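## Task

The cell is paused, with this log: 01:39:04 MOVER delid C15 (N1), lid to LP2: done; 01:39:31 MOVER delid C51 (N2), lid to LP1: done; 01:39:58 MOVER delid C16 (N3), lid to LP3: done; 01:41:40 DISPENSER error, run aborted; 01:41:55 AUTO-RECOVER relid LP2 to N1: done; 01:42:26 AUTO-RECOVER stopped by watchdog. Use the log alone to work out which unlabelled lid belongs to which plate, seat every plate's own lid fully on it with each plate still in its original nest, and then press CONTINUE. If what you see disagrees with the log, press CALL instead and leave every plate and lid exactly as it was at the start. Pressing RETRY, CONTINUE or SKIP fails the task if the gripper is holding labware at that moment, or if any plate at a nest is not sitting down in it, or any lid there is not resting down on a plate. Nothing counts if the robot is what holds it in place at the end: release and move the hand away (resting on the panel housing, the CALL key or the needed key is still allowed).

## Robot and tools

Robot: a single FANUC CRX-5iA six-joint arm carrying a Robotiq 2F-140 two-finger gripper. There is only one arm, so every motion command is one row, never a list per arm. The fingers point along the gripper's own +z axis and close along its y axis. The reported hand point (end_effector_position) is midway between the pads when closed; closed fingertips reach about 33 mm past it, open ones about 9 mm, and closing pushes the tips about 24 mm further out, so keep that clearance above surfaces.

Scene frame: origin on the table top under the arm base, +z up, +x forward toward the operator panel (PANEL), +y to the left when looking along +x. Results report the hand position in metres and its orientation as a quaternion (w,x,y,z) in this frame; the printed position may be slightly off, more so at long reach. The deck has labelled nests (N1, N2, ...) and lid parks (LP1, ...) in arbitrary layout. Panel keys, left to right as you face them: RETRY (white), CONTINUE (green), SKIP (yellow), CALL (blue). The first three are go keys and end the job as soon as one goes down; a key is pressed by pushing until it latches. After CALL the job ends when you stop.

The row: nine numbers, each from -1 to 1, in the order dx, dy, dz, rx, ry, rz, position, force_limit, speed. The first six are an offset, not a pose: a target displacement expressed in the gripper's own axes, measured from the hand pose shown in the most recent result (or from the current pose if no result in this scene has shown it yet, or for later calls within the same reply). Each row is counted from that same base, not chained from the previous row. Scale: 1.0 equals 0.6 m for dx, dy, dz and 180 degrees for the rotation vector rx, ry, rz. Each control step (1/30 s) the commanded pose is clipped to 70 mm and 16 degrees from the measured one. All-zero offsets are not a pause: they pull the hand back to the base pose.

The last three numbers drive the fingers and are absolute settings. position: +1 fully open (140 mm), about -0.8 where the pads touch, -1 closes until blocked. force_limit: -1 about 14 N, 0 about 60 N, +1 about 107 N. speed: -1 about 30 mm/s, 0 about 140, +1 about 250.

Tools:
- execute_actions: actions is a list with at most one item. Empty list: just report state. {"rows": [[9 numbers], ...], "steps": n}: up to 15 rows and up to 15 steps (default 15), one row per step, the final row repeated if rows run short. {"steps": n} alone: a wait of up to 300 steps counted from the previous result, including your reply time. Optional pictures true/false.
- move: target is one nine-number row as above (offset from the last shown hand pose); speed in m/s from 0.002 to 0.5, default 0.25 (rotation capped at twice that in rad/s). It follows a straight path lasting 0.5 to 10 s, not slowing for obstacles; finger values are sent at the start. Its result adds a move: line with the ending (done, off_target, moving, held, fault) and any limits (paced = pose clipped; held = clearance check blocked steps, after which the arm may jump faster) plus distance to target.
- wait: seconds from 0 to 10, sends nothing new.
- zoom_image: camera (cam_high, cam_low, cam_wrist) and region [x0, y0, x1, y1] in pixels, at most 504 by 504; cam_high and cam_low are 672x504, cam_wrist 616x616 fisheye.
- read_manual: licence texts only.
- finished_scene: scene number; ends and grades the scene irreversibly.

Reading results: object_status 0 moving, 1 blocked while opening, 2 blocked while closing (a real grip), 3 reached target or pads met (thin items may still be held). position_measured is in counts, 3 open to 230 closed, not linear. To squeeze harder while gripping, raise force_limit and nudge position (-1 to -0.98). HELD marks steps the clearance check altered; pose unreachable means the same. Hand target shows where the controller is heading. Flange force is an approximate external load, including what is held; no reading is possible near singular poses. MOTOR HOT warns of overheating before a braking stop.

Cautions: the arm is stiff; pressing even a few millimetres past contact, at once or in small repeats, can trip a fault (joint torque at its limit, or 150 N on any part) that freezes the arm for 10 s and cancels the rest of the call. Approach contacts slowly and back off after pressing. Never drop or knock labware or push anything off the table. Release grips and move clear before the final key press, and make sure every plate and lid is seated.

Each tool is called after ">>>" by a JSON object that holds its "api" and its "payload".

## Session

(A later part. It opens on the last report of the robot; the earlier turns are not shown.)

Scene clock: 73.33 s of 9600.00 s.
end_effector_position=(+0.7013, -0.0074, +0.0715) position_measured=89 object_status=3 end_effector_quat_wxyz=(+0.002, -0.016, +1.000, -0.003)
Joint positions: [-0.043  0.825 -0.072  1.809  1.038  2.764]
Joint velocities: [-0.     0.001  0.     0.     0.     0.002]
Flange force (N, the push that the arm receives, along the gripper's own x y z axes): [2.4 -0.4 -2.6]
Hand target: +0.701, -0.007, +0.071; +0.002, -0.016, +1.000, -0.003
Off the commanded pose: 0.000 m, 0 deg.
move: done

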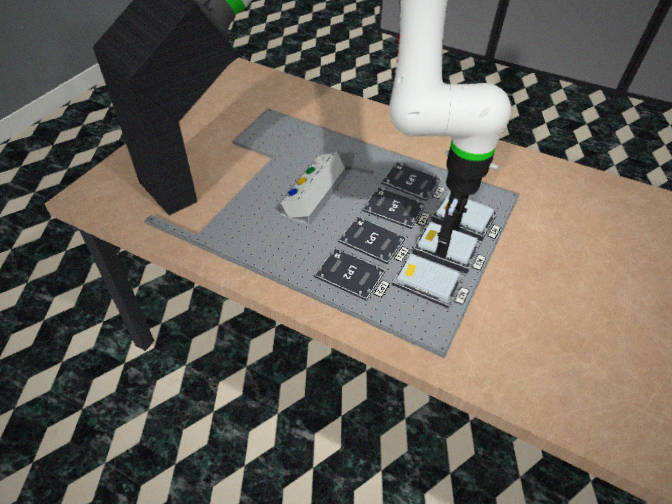

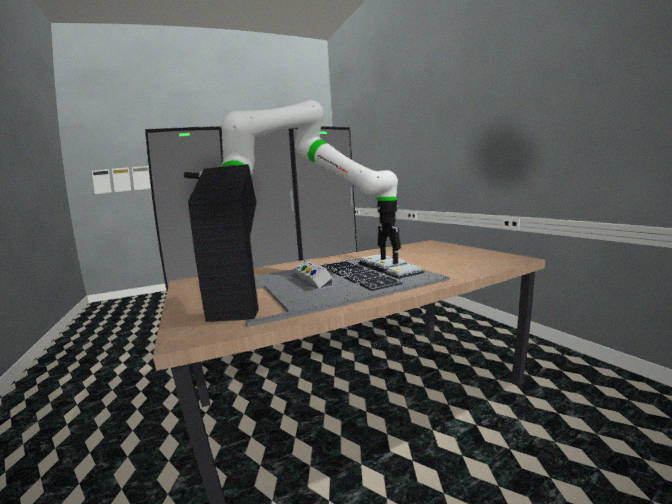

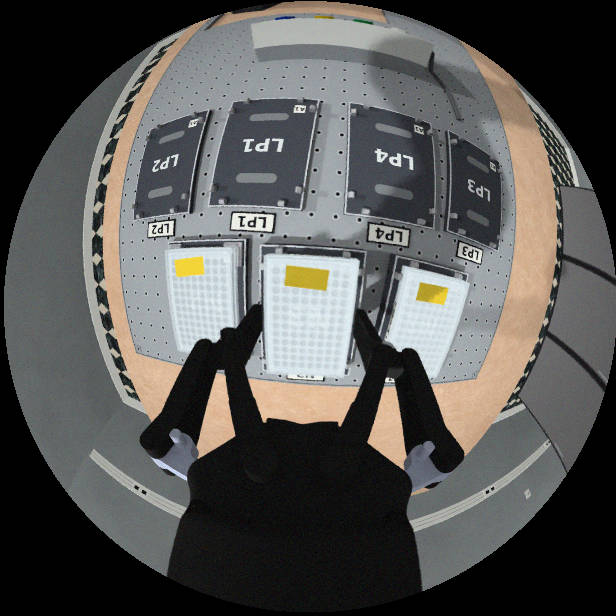

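>>> {"api": "move", "payload": {"target": [0,0,-0.06,0,0,0,0.32,-0.6,-1], "speed": 0.08}}

>>> {"api": "move", "payload": {"target": [-0.2,0,0,0,0.2,0,-1,-0.6,0.5]}}

>>> {"api": "zoom_image", "payload": {"camera": "cam_wrist", "region": [130, 120, 490, 360]}}

>>> {"api": "zoom_image", "payload": {"camera": "cam_high", "region": [385, 185, 505, 315]}}

Scene clock: 76.27 s of 9600.00 s.
end_effector_position=(+0.7012, -0.0073, +0.1074) position_measured=89 object_status=3 end_effector_quat_wxyz=(+0.002, -0.016, +1.000, -0.003)
Joint positions: [-0.098  0.786 -0.088  1.859  1.077  2.749]
Joint velocities: [-0.     0.001  0.     0.     0.     0.001]
Flange force (N, the push that the arm receives, along the gripper's own x y z axes): [3.0 -0.9 -3.3]
Hand target: +0.701, -0.007, +0.107; +0.002, -0.016, +1.000, -0.003
Off the commanded pose: 0.000 m, 0 deg.
move: done

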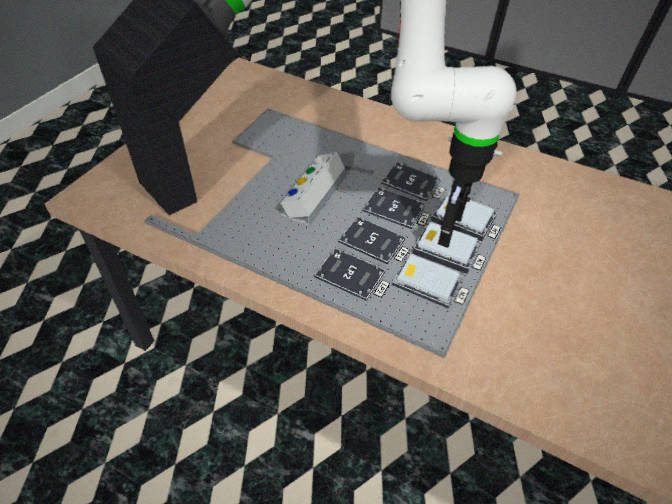

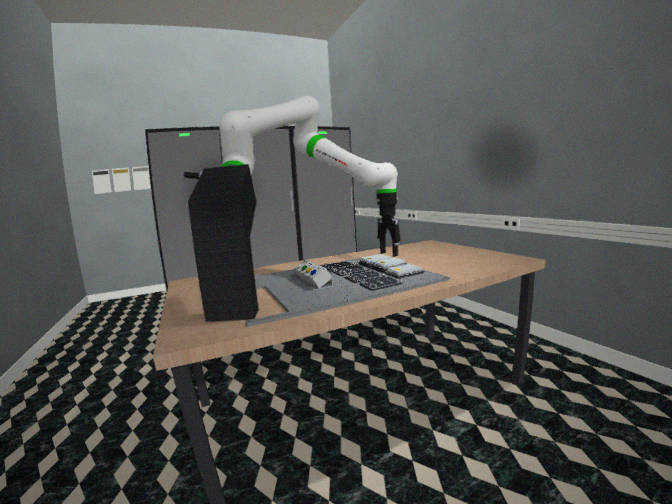

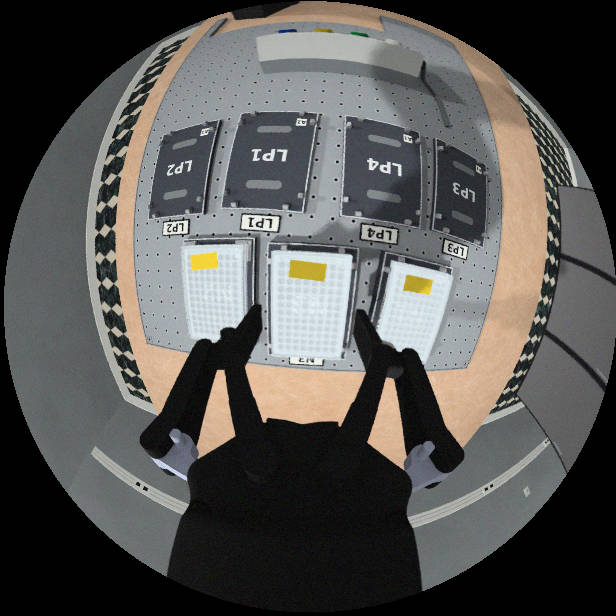

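Scene clock: 77.97 s of 9600.00 s.
end_effector_position=(+0.8201, -0.0021, +0.1078) position_measured=231 object_status=3 end_effector_quat_wxyz=(-0.114, -0.027, +0.992, -0.037)
Joint positions: [-0.106  1.427  1.345  2.273  1.61   2.004]
Joint velocities: [ 0.     0.    -0.001 -0.001 -0.001 -0.004]
Flange force (N, the push that the arm receives, along the gripper's own x y z axes): no reading
Hand target: +0.820, -0.002, +0.108; -0.114, -0.027, +0.992, -0.037
Off the commanded pose: 0.002 m, 23 deg; orientation clipped at the last step of the last action.
move: off_target; limits=paced

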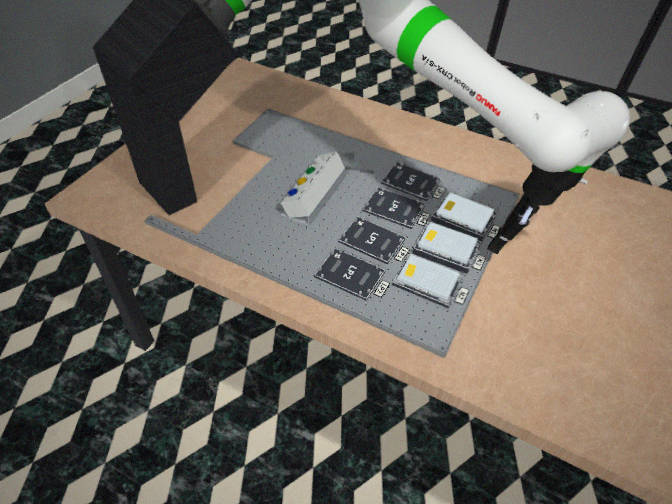

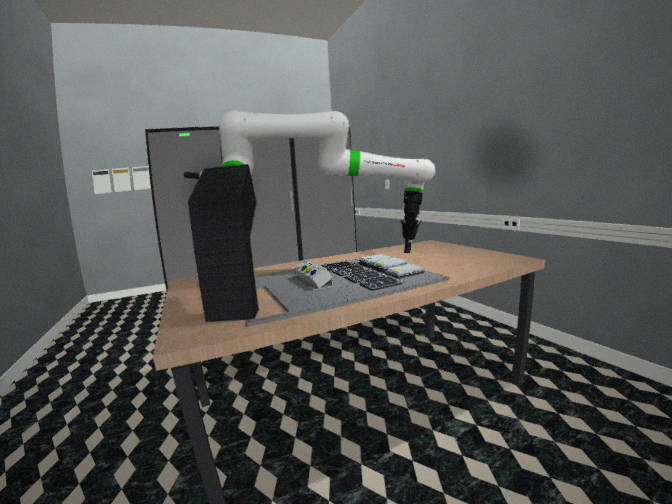

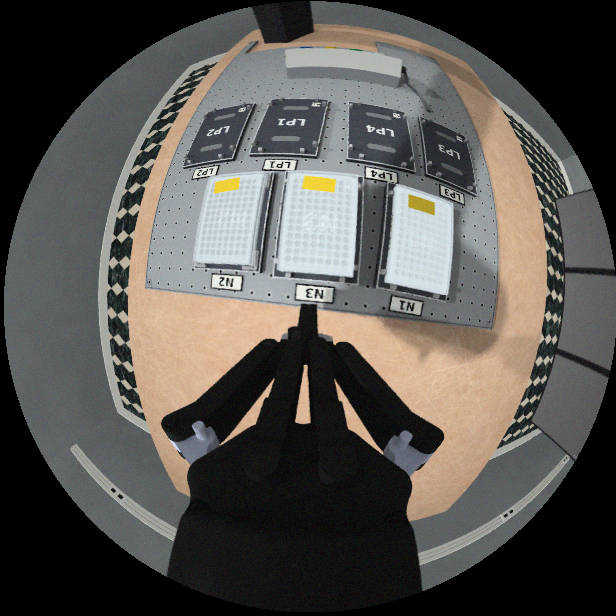

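Region (130, 120, 490, 360) of cam_wrist's 616x616 image, scaled by 1.400, with more detail than that image has.

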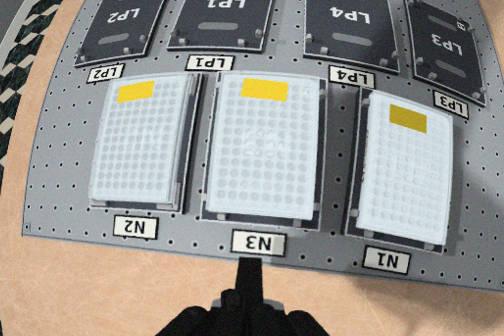

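Region (385, 185, 505, 315) of cam_high's 672x504 image, scaled by 3.877, with more detail than that image has; it fills the left 465 columns of this view, and the rest is white.

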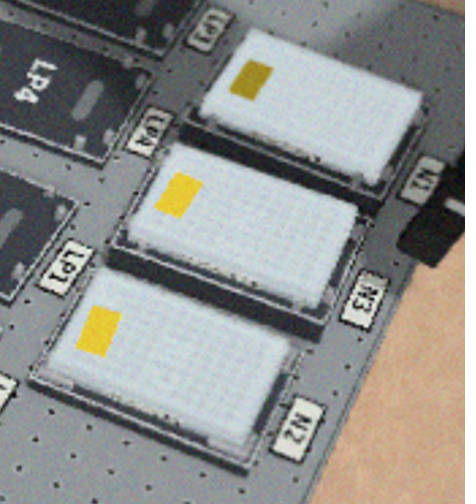

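>>> {"api": "move", "payload": {"target": [0.922,0.104,0.1,-0.024,-0.134,0.017,-1,-0.6,0.5], "speed": 0.2}}

>>> {"api": "zoom_image", "payload": {"camera": "cam_high", "region": [250, 100, 390, 230]}}

Scene clock: 84.67 s of 9600.00 s.
end_effector_position=(+0.2646, +0.0272, +0.1740) position_measured=231 object_status=3 end_effector_quat_wxyz=(-0.013, -0.011, +0.996, +0.093)
Joint positions: [-0.477  0.528 -1.186  1.868  1.141  3.645]
Joint velocities: [-0.015  0.025  0.    -0.     0.011  0.035]
Flange force (N, the push that the arm receives, along the gripper's own x y z axes): no reading
Hand target: +0.265, +0.027, +0.174; -0.012, -0.011, +0.996, +0.093
Off the commanded pose: 0.004 m, 16 deg.
joint sent to its limit — the command would take joint 3 (elbow) past its lower limit, so that joint was sent only as far as its limit.
After step 90, 0.10 s passed at rest.
move: off_target; limits=paced

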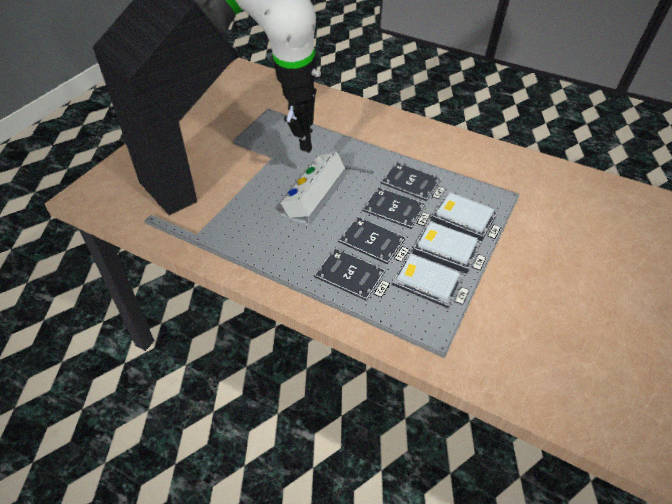

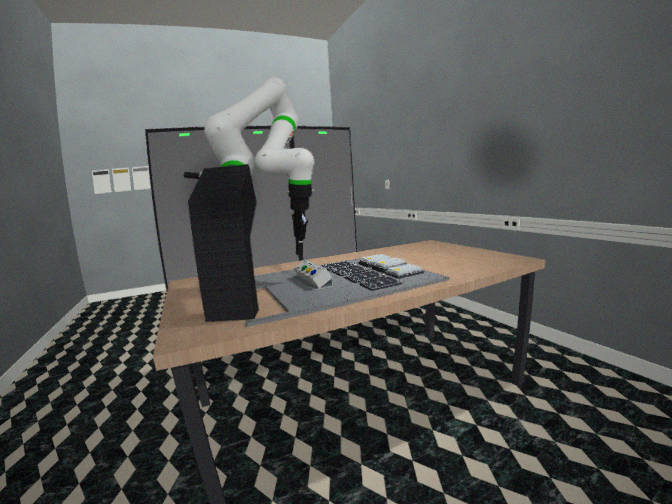

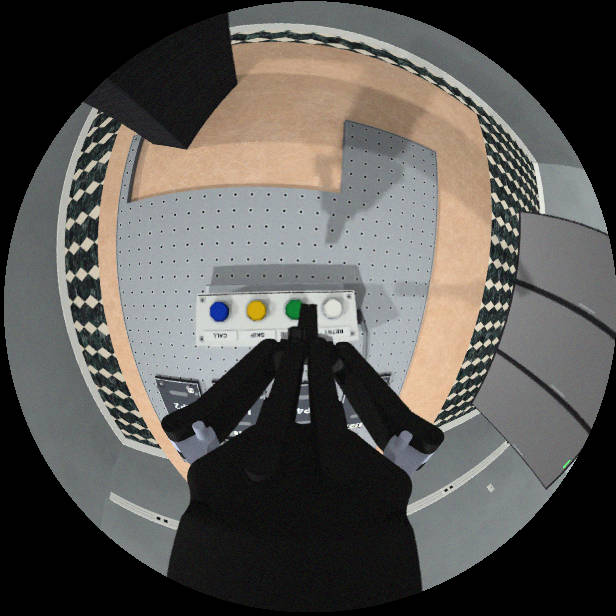

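Region (250, 100, 390, 230) of cam_high's 672x504 image, scaled by 3.600, with more detail than that image has; it fills the top 468 rows of this view, and the rest is white.

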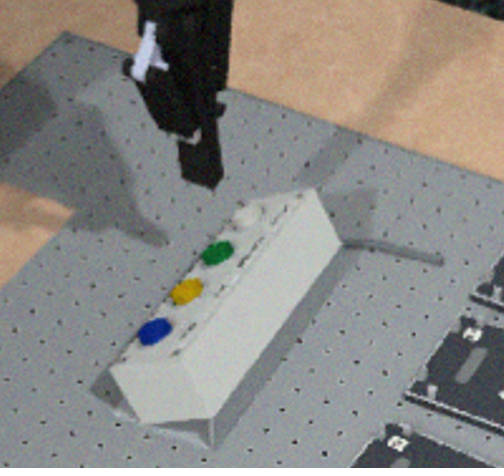

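>>> {"api": "move", "payload": {"target": [-0.018,-0.032,0.065,0,0.02,0,-1,-0.6,0.5], "speed": 0.05}}

>>> {"api": "zoom_image", "payload": {"camera": "cam_high", "region": [270, 125, 360, 210]}}

>>> {"api": "zoom_image", "payload": {"camera": "cam_low", "region": [270, 225, 345, 295]}}

Scene clock: 88.30 s of 9600.00 s.
end_effector_position=(+0.2750, +0.0161, +0.1319) position_measured=231 object_status=3 end_effector_quat_wxyz=(-0.044, -0.014, +0.995, +0.092)
Joint positions: [-0.255  0.617 -1.098  1.705  1.142  3.629]
Joint velocities: [ 0.001 -0.002  0.    -0.001 -0.001 -0.   ]
Flange force (N, the push that the arm receives, along the gripper's own x y z axes): [3.0 -0.3 -7.6]
Hand target: +0.275, +0.016, +0.132; -0.044, -0.014, +0.995, +0.092
Off the commanded pose: 0.000 m, 0 deg.
move: done

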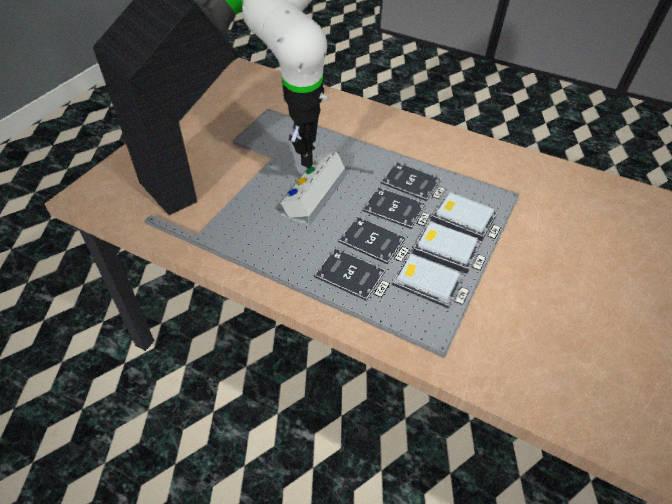

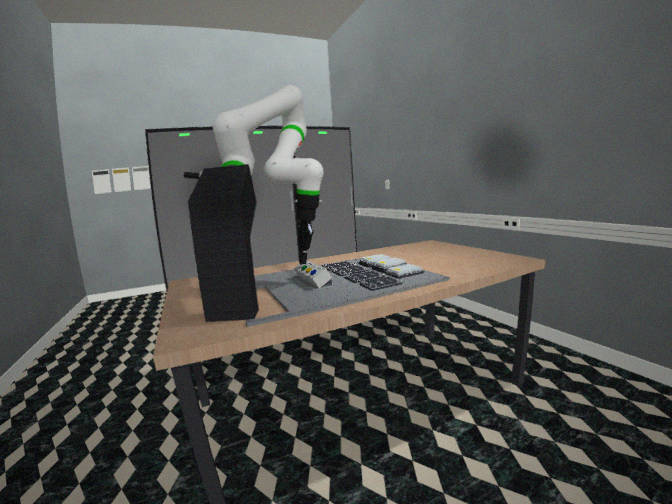

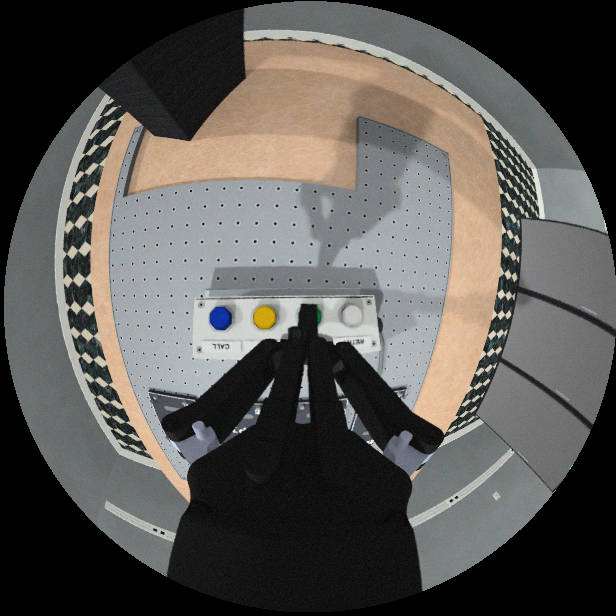

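Region (270, 125, 360, 210) of cam_high's 672x504 image, scaled by 5.600, with more detail than that image has.

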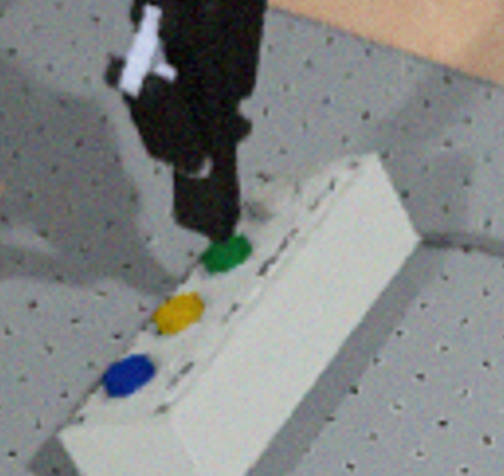

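Region (270, 225, 345, 295) of cam_low's 672x504 image, scaled by 6.720, with more detail than that image has; it fills the top 470 rows of this view, and the rest is white.

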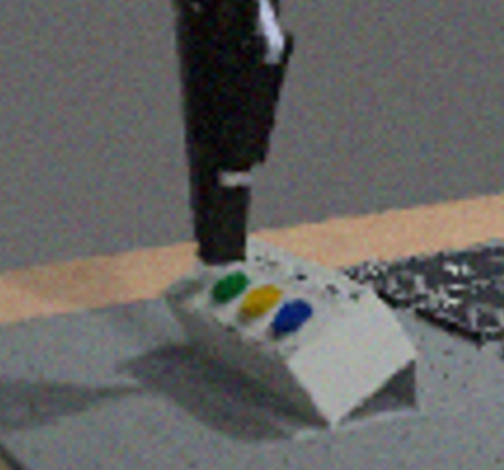

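Edge is a bit too far forward; shift back 5 mm and descend.

>>> {"api": "move", "payload": {"target": [0.008,0,0.015,0,0,0,-1,-0.6,0.5], "speed": 0.015}}

>>> {"api": "move", "payload": {"target": [-0.002,0,0.004,0,0,0,-1,-0.6,0.5], "speed": 0.006}}

>>> {"api": "zoom_image", "payload": {"camera": "cam_high", "region": [270, 125, 360, 210]}}

Scene clock: 92.17 s of 9600.00 s.
end_effector_position=(+0.2694, +0.0176, +0.1235) position_measured=231 object_status=3 end_effector_quat_wxyz=(-0.044, -0.014, +0.995, +0.092)
Joint positions: [-0.208  0.632 -1.108  1.647  1.147  3.656]
Joint velocities: [ 0.001 -0.002 -0.    -0.001  0.001  0.   ]
Flange force (N, the push that the arm receives, along the gripper's own x y z axes): [2.8 0.1 -8.3]
Hand target: +0.269, +0.018, +0.123; -0.044, -0.014, +0.995, +0.092
Off the commanded pose: 0.000 m, 0 deg.
move: done

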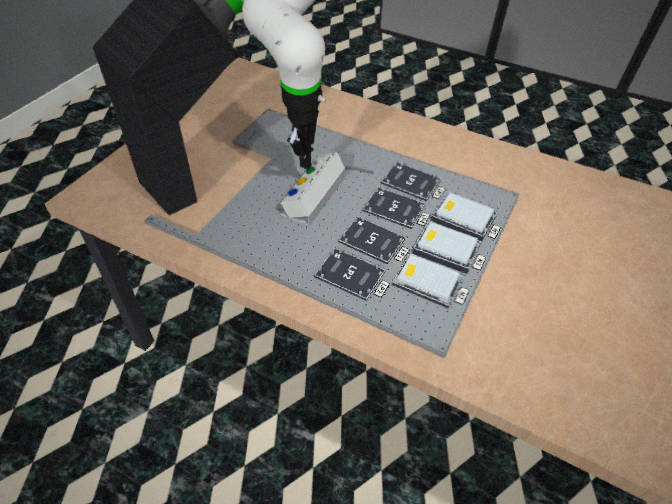

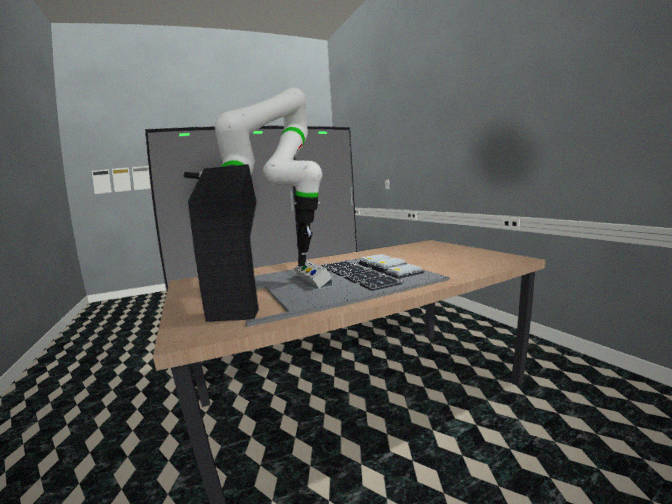

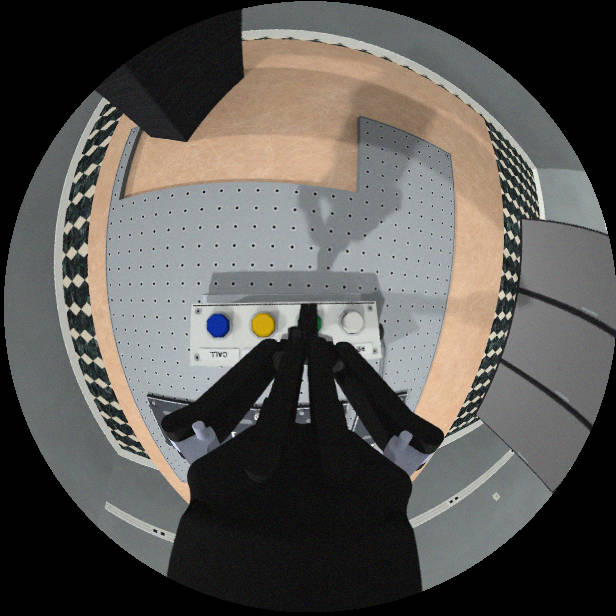

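Scene clock: 92.87 s of 9600.00 s.
end_effector_position=(+0.2704, +0.0181, +0.1210) position_measured=231 object_status=3 end_effector_quat_wxyz=(-0.044, -0.014, +0.995, +0.092)
Joint positions: [-0.193  0.634 -1.106  1.632  1.149  3.656]
Joint velocities: [ 0.001 -0.     0.    -0.001 -0.     0.   ]
Flange force (N, the push that the arm receives, along the gripper's own x y z axes): [5.0 -2.0 -8.0]
Hand target: +0.270, +0.018, +0.121; -0.044, -0.014, +0.995, +0.092
Off the commanded pose: 0.000 m, 0 deg.
move: done

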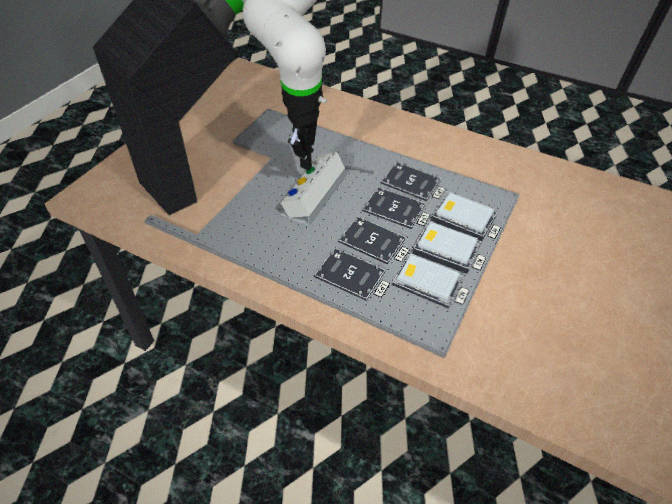

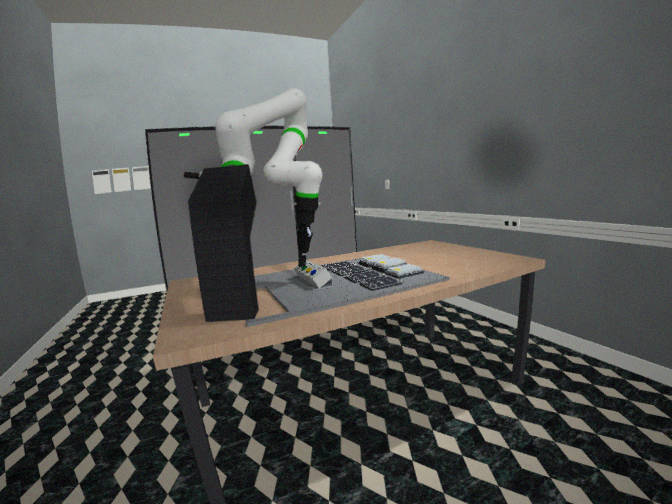

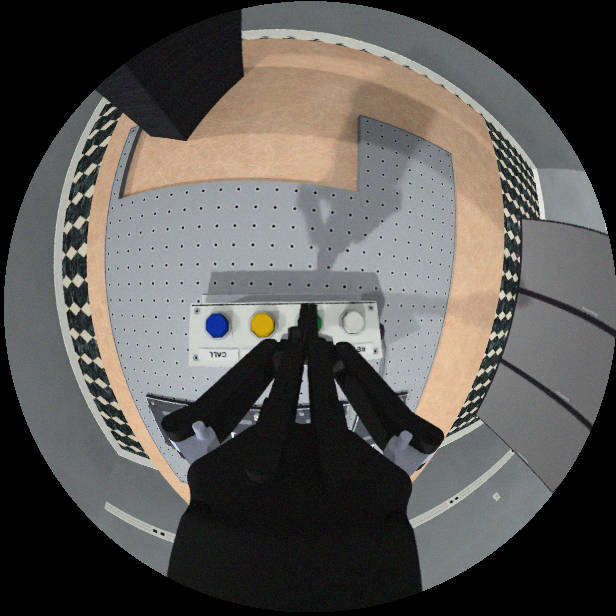

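Region (270, 125, 360, 210) of cam_high's 672x504 image, scaled by 5.600, with more detail than that image has.

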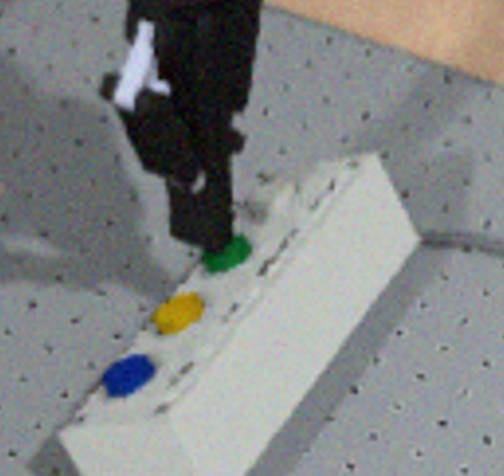

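>>> {"api": "move", "payload": {"target": [-0.0025,-0.001,0.0045,0,0,0,-1,-0.6,0.5], "speed": 0.006}}

Scene clock: 94.23 s of 9600.00 s.
end_effector_position=(+0.2716, +0.0181, +0.1181) position_measured=231 object_status=3 end_effector_quat_wxyz=(-0.044, -0.014, +0.995, +0.092)
Joint positions: [-0.178  0.638 -1.101  1.617  1.152  3.657]
Joint velocities: [ 0.001  0.001  0.     0.     0.    -0.001]
Flange force (N, the push that the arm receives, along the gripper's own x y z axes): [4.3 1.7 -8.1]
Hand target: +0.272, +0.018, +0.118; -0.044, -0.014, +0.995, +0.092
Off the commanded pose: 0.000 m, 0 deg.
move: done

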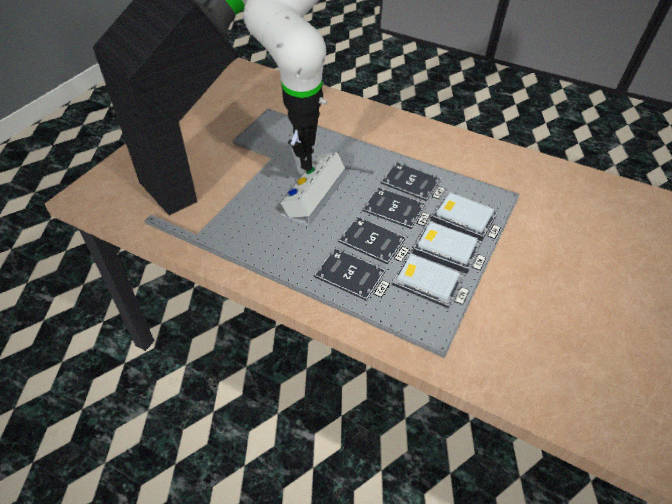

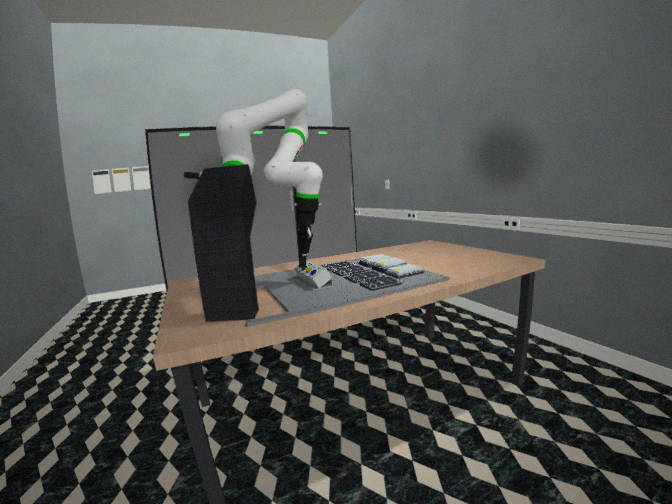

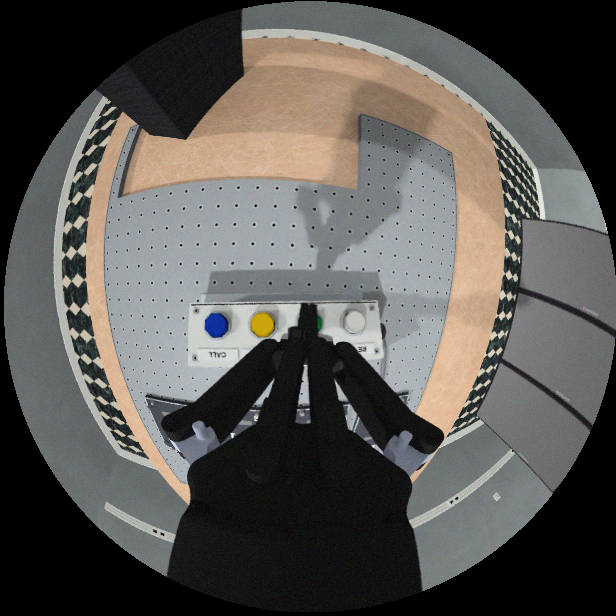

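>>> {"api": "move", "payload": {"target": [-0.002,-0.0007,0.0035,0,0,0,-1,-0.6,0.5], "speed": 0.005}}

Scene clock: 95.70 s of 9600.00 s.
end_effector_position=(+0.2726, +0.0181, +0.1159) position_measured=231 object_status=3 end_effector_quat_wxyz=(-0.044, -0.014, +0.995, +0.092)
Joint positions: [-0.166  0.642 -1.098  1.605  1.154  3.657]
Joint velocities: [ 0.001 -0.001  0.    -0.001  0.    -0.   ]
Flange force (N, the push that the arm receives, along the gripper's own x y z axes): no reading
move: unfinished (the scene ended)
The task's run has ended: the event that ends the task has happened.

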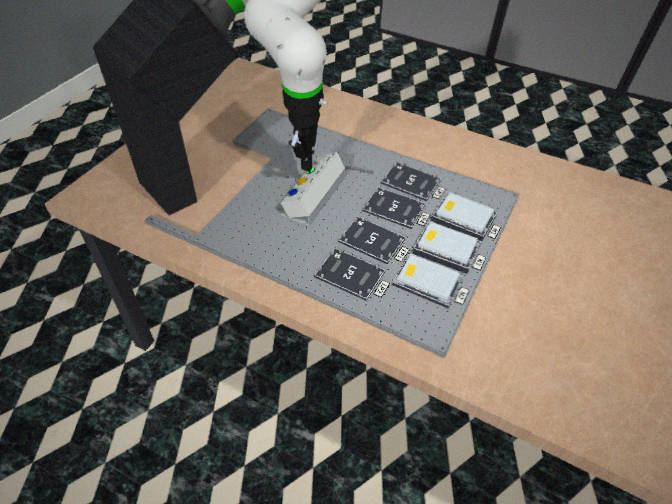

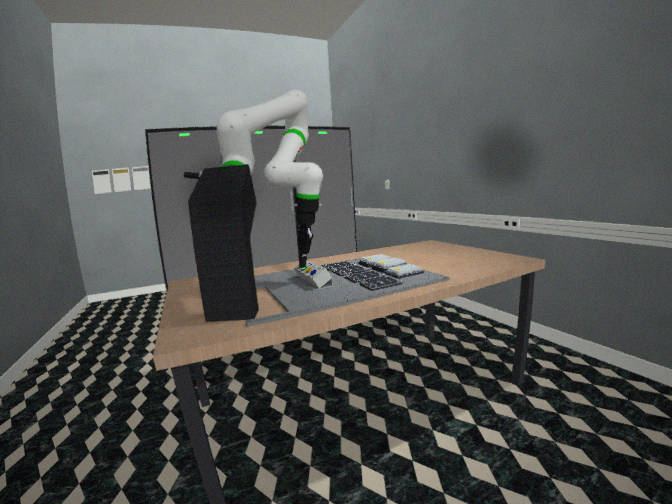

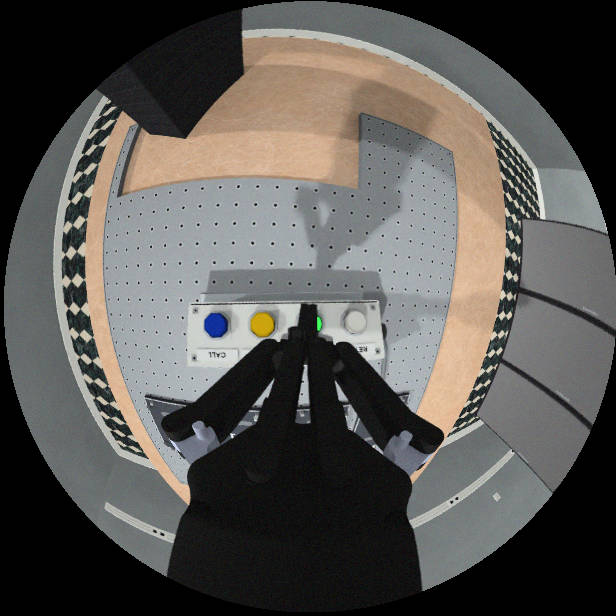

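>>> {"api": "finished_scene", "payload": {"scene": 2}}

The scene is finished: the task was done.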